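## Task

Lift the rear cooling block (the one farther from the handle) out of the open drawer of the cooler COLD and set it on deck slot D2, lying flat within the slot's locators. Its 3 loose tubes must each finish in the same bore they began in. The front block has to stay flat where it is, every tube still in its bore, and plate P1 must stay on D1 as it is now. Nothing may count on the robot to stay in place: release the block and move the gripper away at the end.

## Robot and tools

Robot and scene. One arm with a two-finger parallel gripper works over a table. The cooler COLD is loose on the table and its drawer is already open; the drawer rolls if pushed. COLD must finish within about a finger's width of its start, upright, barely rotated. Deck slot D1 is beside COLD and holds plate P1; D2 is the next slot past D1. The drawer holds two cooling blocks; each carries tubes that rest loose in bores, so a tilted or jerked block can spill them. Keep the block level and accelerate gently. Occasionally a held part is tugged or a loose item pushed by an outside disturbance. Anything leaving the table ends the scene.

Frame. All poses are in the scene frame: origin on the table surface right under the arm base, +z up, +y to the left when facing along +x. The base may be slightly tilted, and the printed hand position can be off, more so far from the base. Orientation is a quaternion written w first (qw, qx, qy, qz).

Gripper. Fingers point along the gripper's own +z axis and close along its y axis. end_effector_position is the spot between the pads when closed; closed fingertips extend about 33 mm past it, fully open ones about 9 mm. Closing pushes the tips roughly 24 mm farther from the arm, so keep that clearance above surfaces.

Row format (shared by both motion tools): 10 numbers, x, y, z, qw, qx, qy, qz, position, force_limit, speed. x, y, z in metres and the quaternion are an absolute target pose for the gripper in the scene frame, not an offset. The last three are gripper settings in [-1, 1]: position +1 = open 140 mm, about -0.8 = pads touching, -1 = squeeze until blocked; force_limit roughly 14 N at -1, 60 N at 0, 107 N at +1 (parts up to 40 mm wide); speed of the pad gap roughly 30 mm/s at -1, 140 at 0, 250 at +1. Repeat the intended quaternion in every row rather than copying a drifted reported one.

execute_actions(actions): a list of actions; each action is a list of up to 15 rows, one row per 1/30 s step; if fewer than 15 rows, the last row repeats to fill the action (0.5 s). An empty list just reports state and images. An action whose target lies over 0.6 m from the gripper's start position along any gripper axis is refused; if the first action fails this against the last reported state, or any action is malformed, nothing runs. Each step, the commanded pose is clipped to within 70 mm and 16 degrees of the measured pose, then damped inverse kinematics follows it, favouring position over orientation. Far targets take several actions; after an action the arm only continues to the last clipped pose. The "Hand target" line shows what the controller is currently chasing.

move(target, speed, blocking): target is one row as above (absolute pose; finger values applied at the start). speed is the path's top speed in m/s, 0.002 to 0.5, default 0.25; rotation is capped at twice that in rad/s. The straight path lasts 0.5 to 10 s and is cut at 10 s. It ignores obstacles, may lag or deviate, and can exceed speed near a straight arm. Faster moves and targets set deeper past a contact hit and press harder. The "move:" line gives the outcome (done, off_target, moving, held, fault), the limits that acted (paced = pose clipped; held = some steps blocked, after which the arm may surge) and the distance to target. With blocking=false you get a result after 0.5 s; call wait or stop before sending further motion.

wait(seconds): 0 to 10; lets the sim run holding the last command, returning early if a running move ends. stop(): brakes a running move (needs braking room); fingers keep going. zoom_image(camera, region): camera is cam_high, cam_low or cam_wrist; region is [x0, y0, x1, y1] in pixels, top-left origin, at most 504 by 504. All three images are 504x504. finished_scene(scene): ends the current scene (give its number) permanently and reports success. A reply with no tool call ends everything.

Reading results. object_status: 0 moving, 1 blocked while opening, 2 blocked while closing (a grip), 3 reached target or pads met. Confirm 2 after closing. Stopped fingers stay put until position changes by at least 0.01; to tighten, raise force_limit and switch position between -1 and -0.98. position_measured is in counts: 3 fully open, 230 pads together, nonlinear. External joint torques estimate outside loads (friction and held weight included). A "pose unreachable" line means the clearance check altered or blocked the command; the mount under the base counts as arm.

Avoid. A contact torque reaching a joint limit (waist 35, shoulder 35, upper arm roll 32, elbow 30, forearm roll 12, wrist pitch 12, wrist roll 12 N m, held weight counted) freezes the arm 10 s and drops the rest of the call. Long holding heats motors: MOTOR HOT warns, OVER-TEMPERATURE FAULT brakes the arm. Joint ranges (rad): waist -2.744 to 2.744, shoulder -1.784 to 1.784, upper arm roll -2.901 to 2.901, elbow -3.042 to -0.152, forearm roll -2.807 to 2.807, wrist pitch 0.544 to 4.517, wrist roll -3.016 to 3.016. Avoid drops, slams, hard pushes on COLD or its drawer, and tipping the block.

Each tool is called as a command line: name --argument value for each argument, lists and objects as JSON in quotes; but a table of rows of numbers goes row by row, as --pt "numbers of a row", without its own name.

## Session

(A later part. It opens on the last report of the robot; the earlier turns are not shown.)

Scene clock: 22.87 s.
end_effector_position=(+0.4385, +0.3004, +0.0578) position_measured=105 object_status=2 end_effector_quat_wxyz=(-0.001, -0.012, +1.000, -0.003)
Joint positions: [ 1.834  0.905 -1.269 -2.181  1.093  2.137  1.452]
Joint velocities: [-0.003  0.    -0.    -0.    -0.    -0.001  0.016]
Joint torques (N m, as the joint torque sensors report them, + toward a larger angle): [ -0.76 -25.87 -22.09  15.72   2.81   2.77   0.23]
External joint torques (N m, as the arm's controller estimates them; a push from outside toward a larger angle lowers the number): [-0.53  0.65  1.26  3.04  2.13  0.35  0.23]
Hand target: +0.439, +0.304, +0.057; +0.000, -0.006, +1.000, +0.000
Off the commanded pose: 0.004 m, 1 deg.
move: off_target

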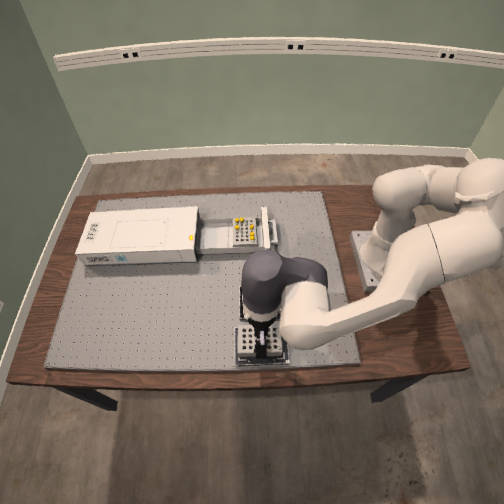

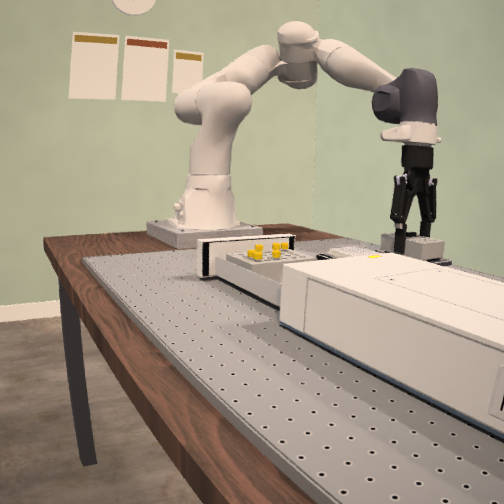

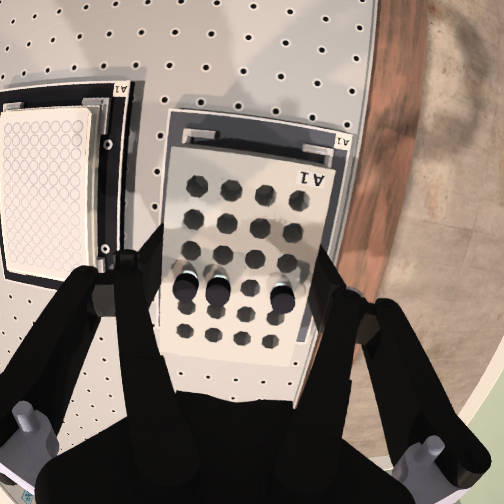

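Resting on the locators; need measured ≈ (0.4335, 0.3035).

move --target '[0.438,0.3045,0.063,0,0.008,-1,0,-1,0.6,-0.8]' --speed 0.015

zoom_image --camera "cam_high" --region '[220,300,310,380]'

zoom_image --camera "cam_wrist" --region '[130,90,390,250]'

Scene clock: 23.63 s.
end_effector_position=(+0.4342, +0.3037, +0.0585) position_measured=105 object_status=2 end_effector_quat_wxyz=(-0.004, -0.013, +1.000, -0.002)
Joint positions: [ 1.844  0.905 -1.273 -2.182  1.093  2.128  1.459]
Joint velocities: [-0.001  0.    -0.006  0.     0.    -0.008  0.007]
Joint torques (N m, as the joint torque sensors report them, + toward a larger angle): [  1.02 -27.73 -29.24  14.4    0.72   2.9    0.13]
External joint torques (N m, as the arm's controller estimates them; a push from outside toward a larger angle lowers the number): [ 1.36 -1.32 -5.88  1.77  0.04  0.5   0.13]
Hand target: +0.438, +0.304, +0.063; +0.000, -0.008, +1.000, -0.000
Off the commanded pose: 0.006 m, 1 deg.
move: off_target

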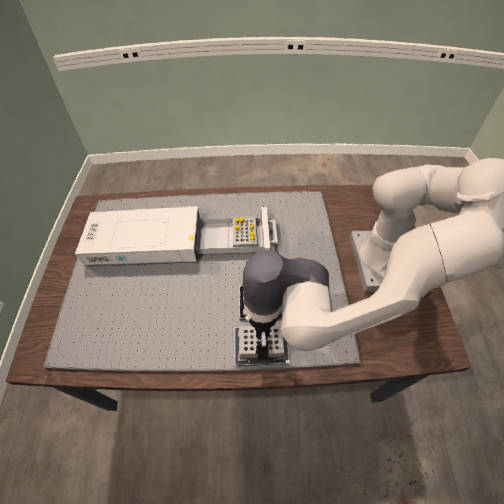

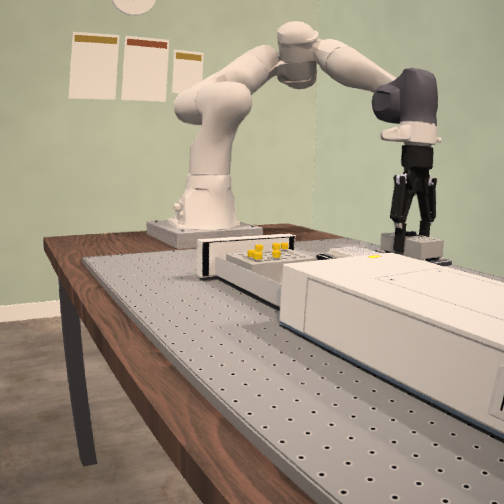

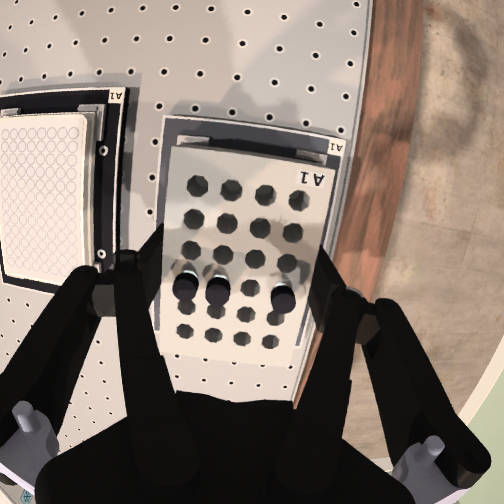

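Region (220, 300, 310, 380) of cam_high's 504x504 image, scaled by 5.600, with more detail than that image has.

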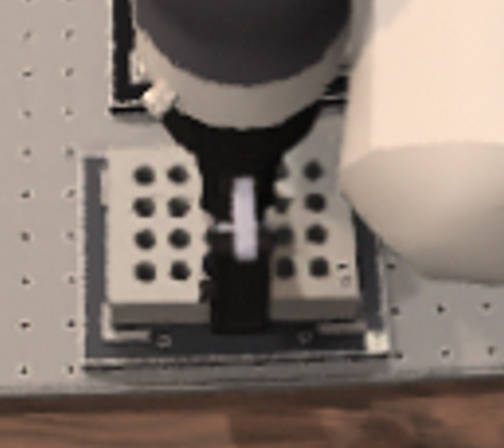

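Region (130, 90, 390, 250) of cam_wrist's 504x504 image, scaled by 1.938, with more detail than that image has; it fills the top 310 rows of this view, and the rest is white.

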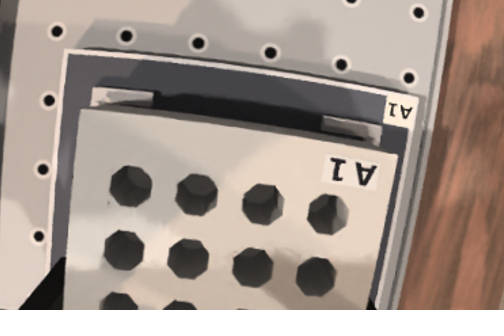

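execute_actions --actions '[[[0.438,0.304,0.060,0,0.008,-1,0,-1,0.6,-0.8]],[[0.438,0.304,0.057,0,0.008,-1,0,-1,0.6,-0.8]],[[0.437,0.304,0.053,0,0.008,-1,0,-1,0.6,-0.8]],[[0.435,0.304,0.050,0,0.008,-1,0,-1,0.6,-0.8]]]'

zoom_image --camera "cam_high" --region '[220,300,310,380]'

Scene clock: 25.70 s.
end_effector_position=(+0.4342, +0.3040, +0.0550) position_measured=105 object_status=2 end_effector_quat_wxyz=(-0.004, -0.014, +1.000, +0.003)
Joint positions: [ 1.84   0.909 -1.267 -2.186  1.113  2.132  1.442]
Joint velocities: [ 0.001  0.002 -0.003 -0.002  0.004  0.    -0.001]
Joint torques (N m, as the joint torque sensors report them, + toward a larger angle): [ -0.33 -21.47 -19.48  12.09   3.14   4.26   0.38]
External joint torques (N m, as the arm's controller estimates them; a push from outside toward a larger angle lowers the number): [-0.08  5.03  3.9  -0.51  2.45  1.85  0.38]
External joint torques at the end of the 1st action: [-1.18 -0.23 -3.62  1.75  0.9   0.78  0.02]
External joint torques at the end of the 2nd action: [-2.01  1.   -1.23  1.28  1.06  0.87 -0.03]
External joint torques at the end of the 3rd action: [-1.81  3.68  2.04  0.65  2.3   1.46  0.29]
Hand target: +0.435, +0.304, +0.050; -0.000, -0.008, +1.000, -0.000
Off the commanded pose: 0.005 m, 1 deg.

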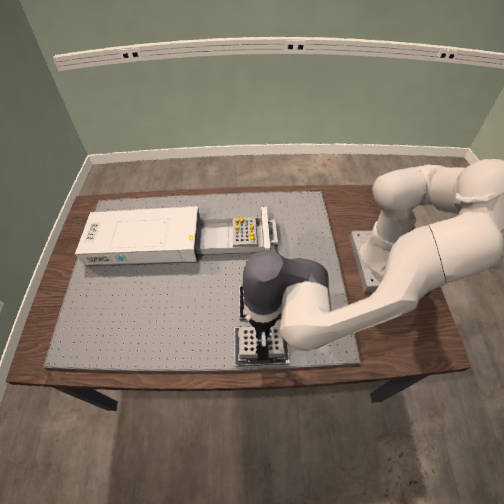

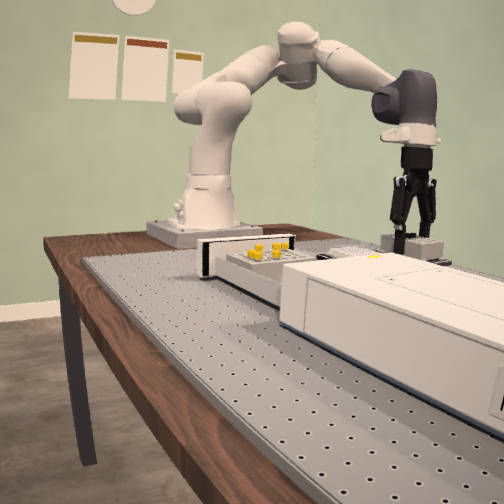

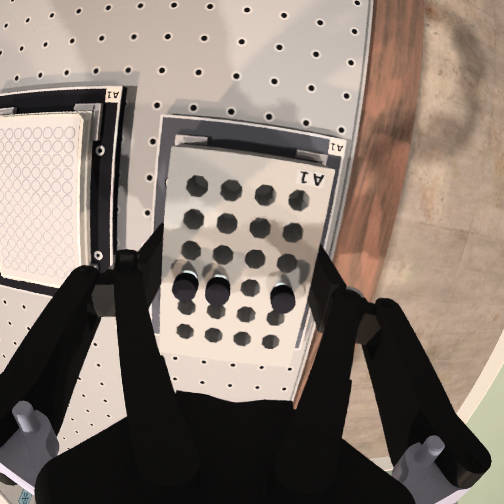

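Region (220, 300, 310, 380) of cam_high's 504x504 image, scaled by 5.600, with more detail than that image has.

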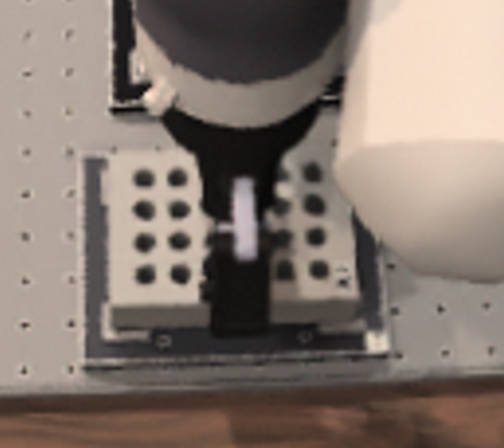

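execute_actions --actions '[[[0.434,0.304,0.055,0,0.012,-1,0,0.35,0.6,-0.5]],[[0.434,0.304,0.09,0,0.012,-1,0,0.35,0.6,-0.5]],[[0.434,0.304,0.15,0,0.012,-1,0,0.35,0.6,-0.5]],[[0.45,0.304,0.21,0,0.012,-1,0,1,0.6,0]],[[0.47,0.304,0.25,0,0.012,-1,0,1,0.6,0]]]'

zoom_image --camera "cam_high" --region '[225,310,300,375]'

zoom_image --camera "cam_wrist" --region '[150,60,350,260]'

zoom_image --camera "cam_low" --region '[370,220,460,280]'

Scene clock: 28.33 s.
end_effector_position=(+0.4729, +0.3058, +0.2509) position_measured=3 object_status=3 end_effector_quat_wxyz=(+0.004, -0.016, +1.000, +0.003)
Joint positions: [ 1.913  0.794 -1.622 -1.964  0.82   1.805  1.561]
Joint velocities: [ 0.001 -0.001  0.     0.004 -0.001 -0.039  0.015]
Joint torques (N m, as the joint torque sensors report them, + toward a larger angle): [ -1.01 -21.08 -22.74  18.76   0.11   2.13   0.07]
External joint torques (N m, as the arm's controller estimates them; a push from outside toward a larger angle lowers the number): [-0.8   0.67  0.07  1.52 -0.71 -0.32  0.07]
External joint torques at the end of the 1st action: [ 0.93  1.21 -1.63 -1.02  0.33  0.41  0.11]
External joint torques at the end of the 2nd action: [ 0.55 -0.08 -1.12 -0.38 -0.68 -0.3   0.07]
External joint torques at the end of the 3rd action: [ 1.25  0.37 -1.91 -0.01 -0.68 -0.31  0.15]
External joint torques at the end of the 4th action: [ 0.51  0.23 -0.77  0.71 -0.6  -0.37  0.14]
Hand target: +0.471, +0.305, +0.250; +0.000, -0.012, +1.000, +0.001
Off the commanded pose: 0.003 m, 1 deg.

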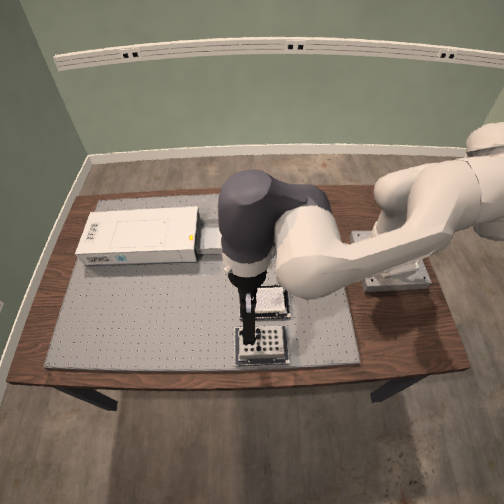

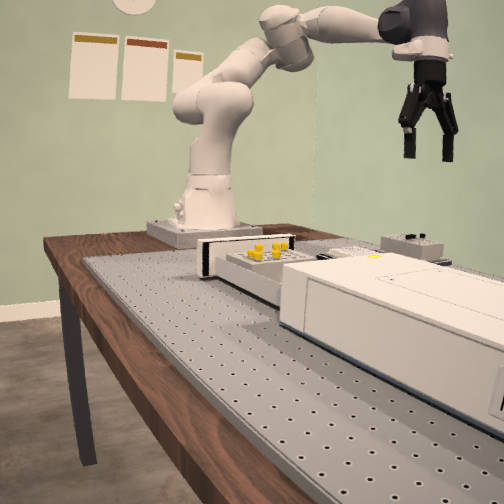

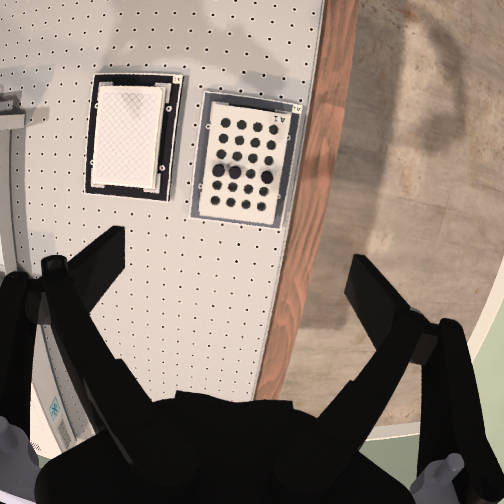

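Region (225, 310, 300, 375) of cam_high's 504x504 image, scaled by 6.720, with more detail than that image has; it fills the top 437 rows of this view, and the rest is white.

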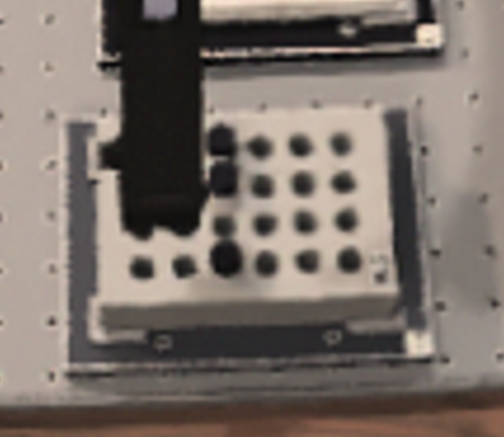

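Region (150, 60, 350, 260) of cam_wrist's 504x504 image, scaled by 2.520, with more detail than that image has.

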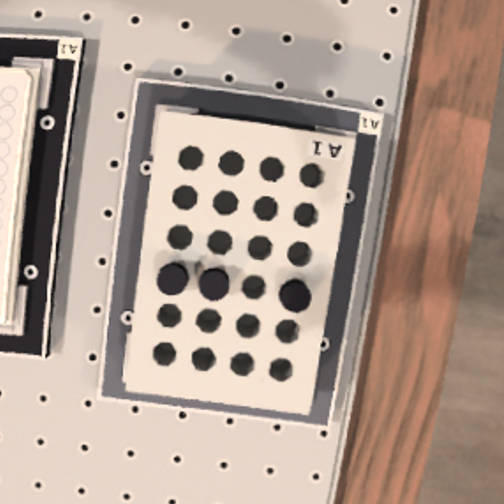

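Region (370, 220, 460, 280) of cam_low's 504x504 image, scaled by 5.600, with more detail than that image has.

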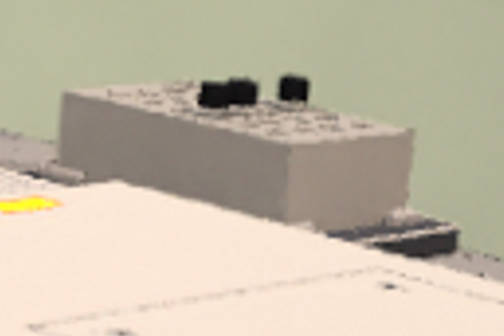

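finished_scene --scene 1

The scene is finished: the task was done.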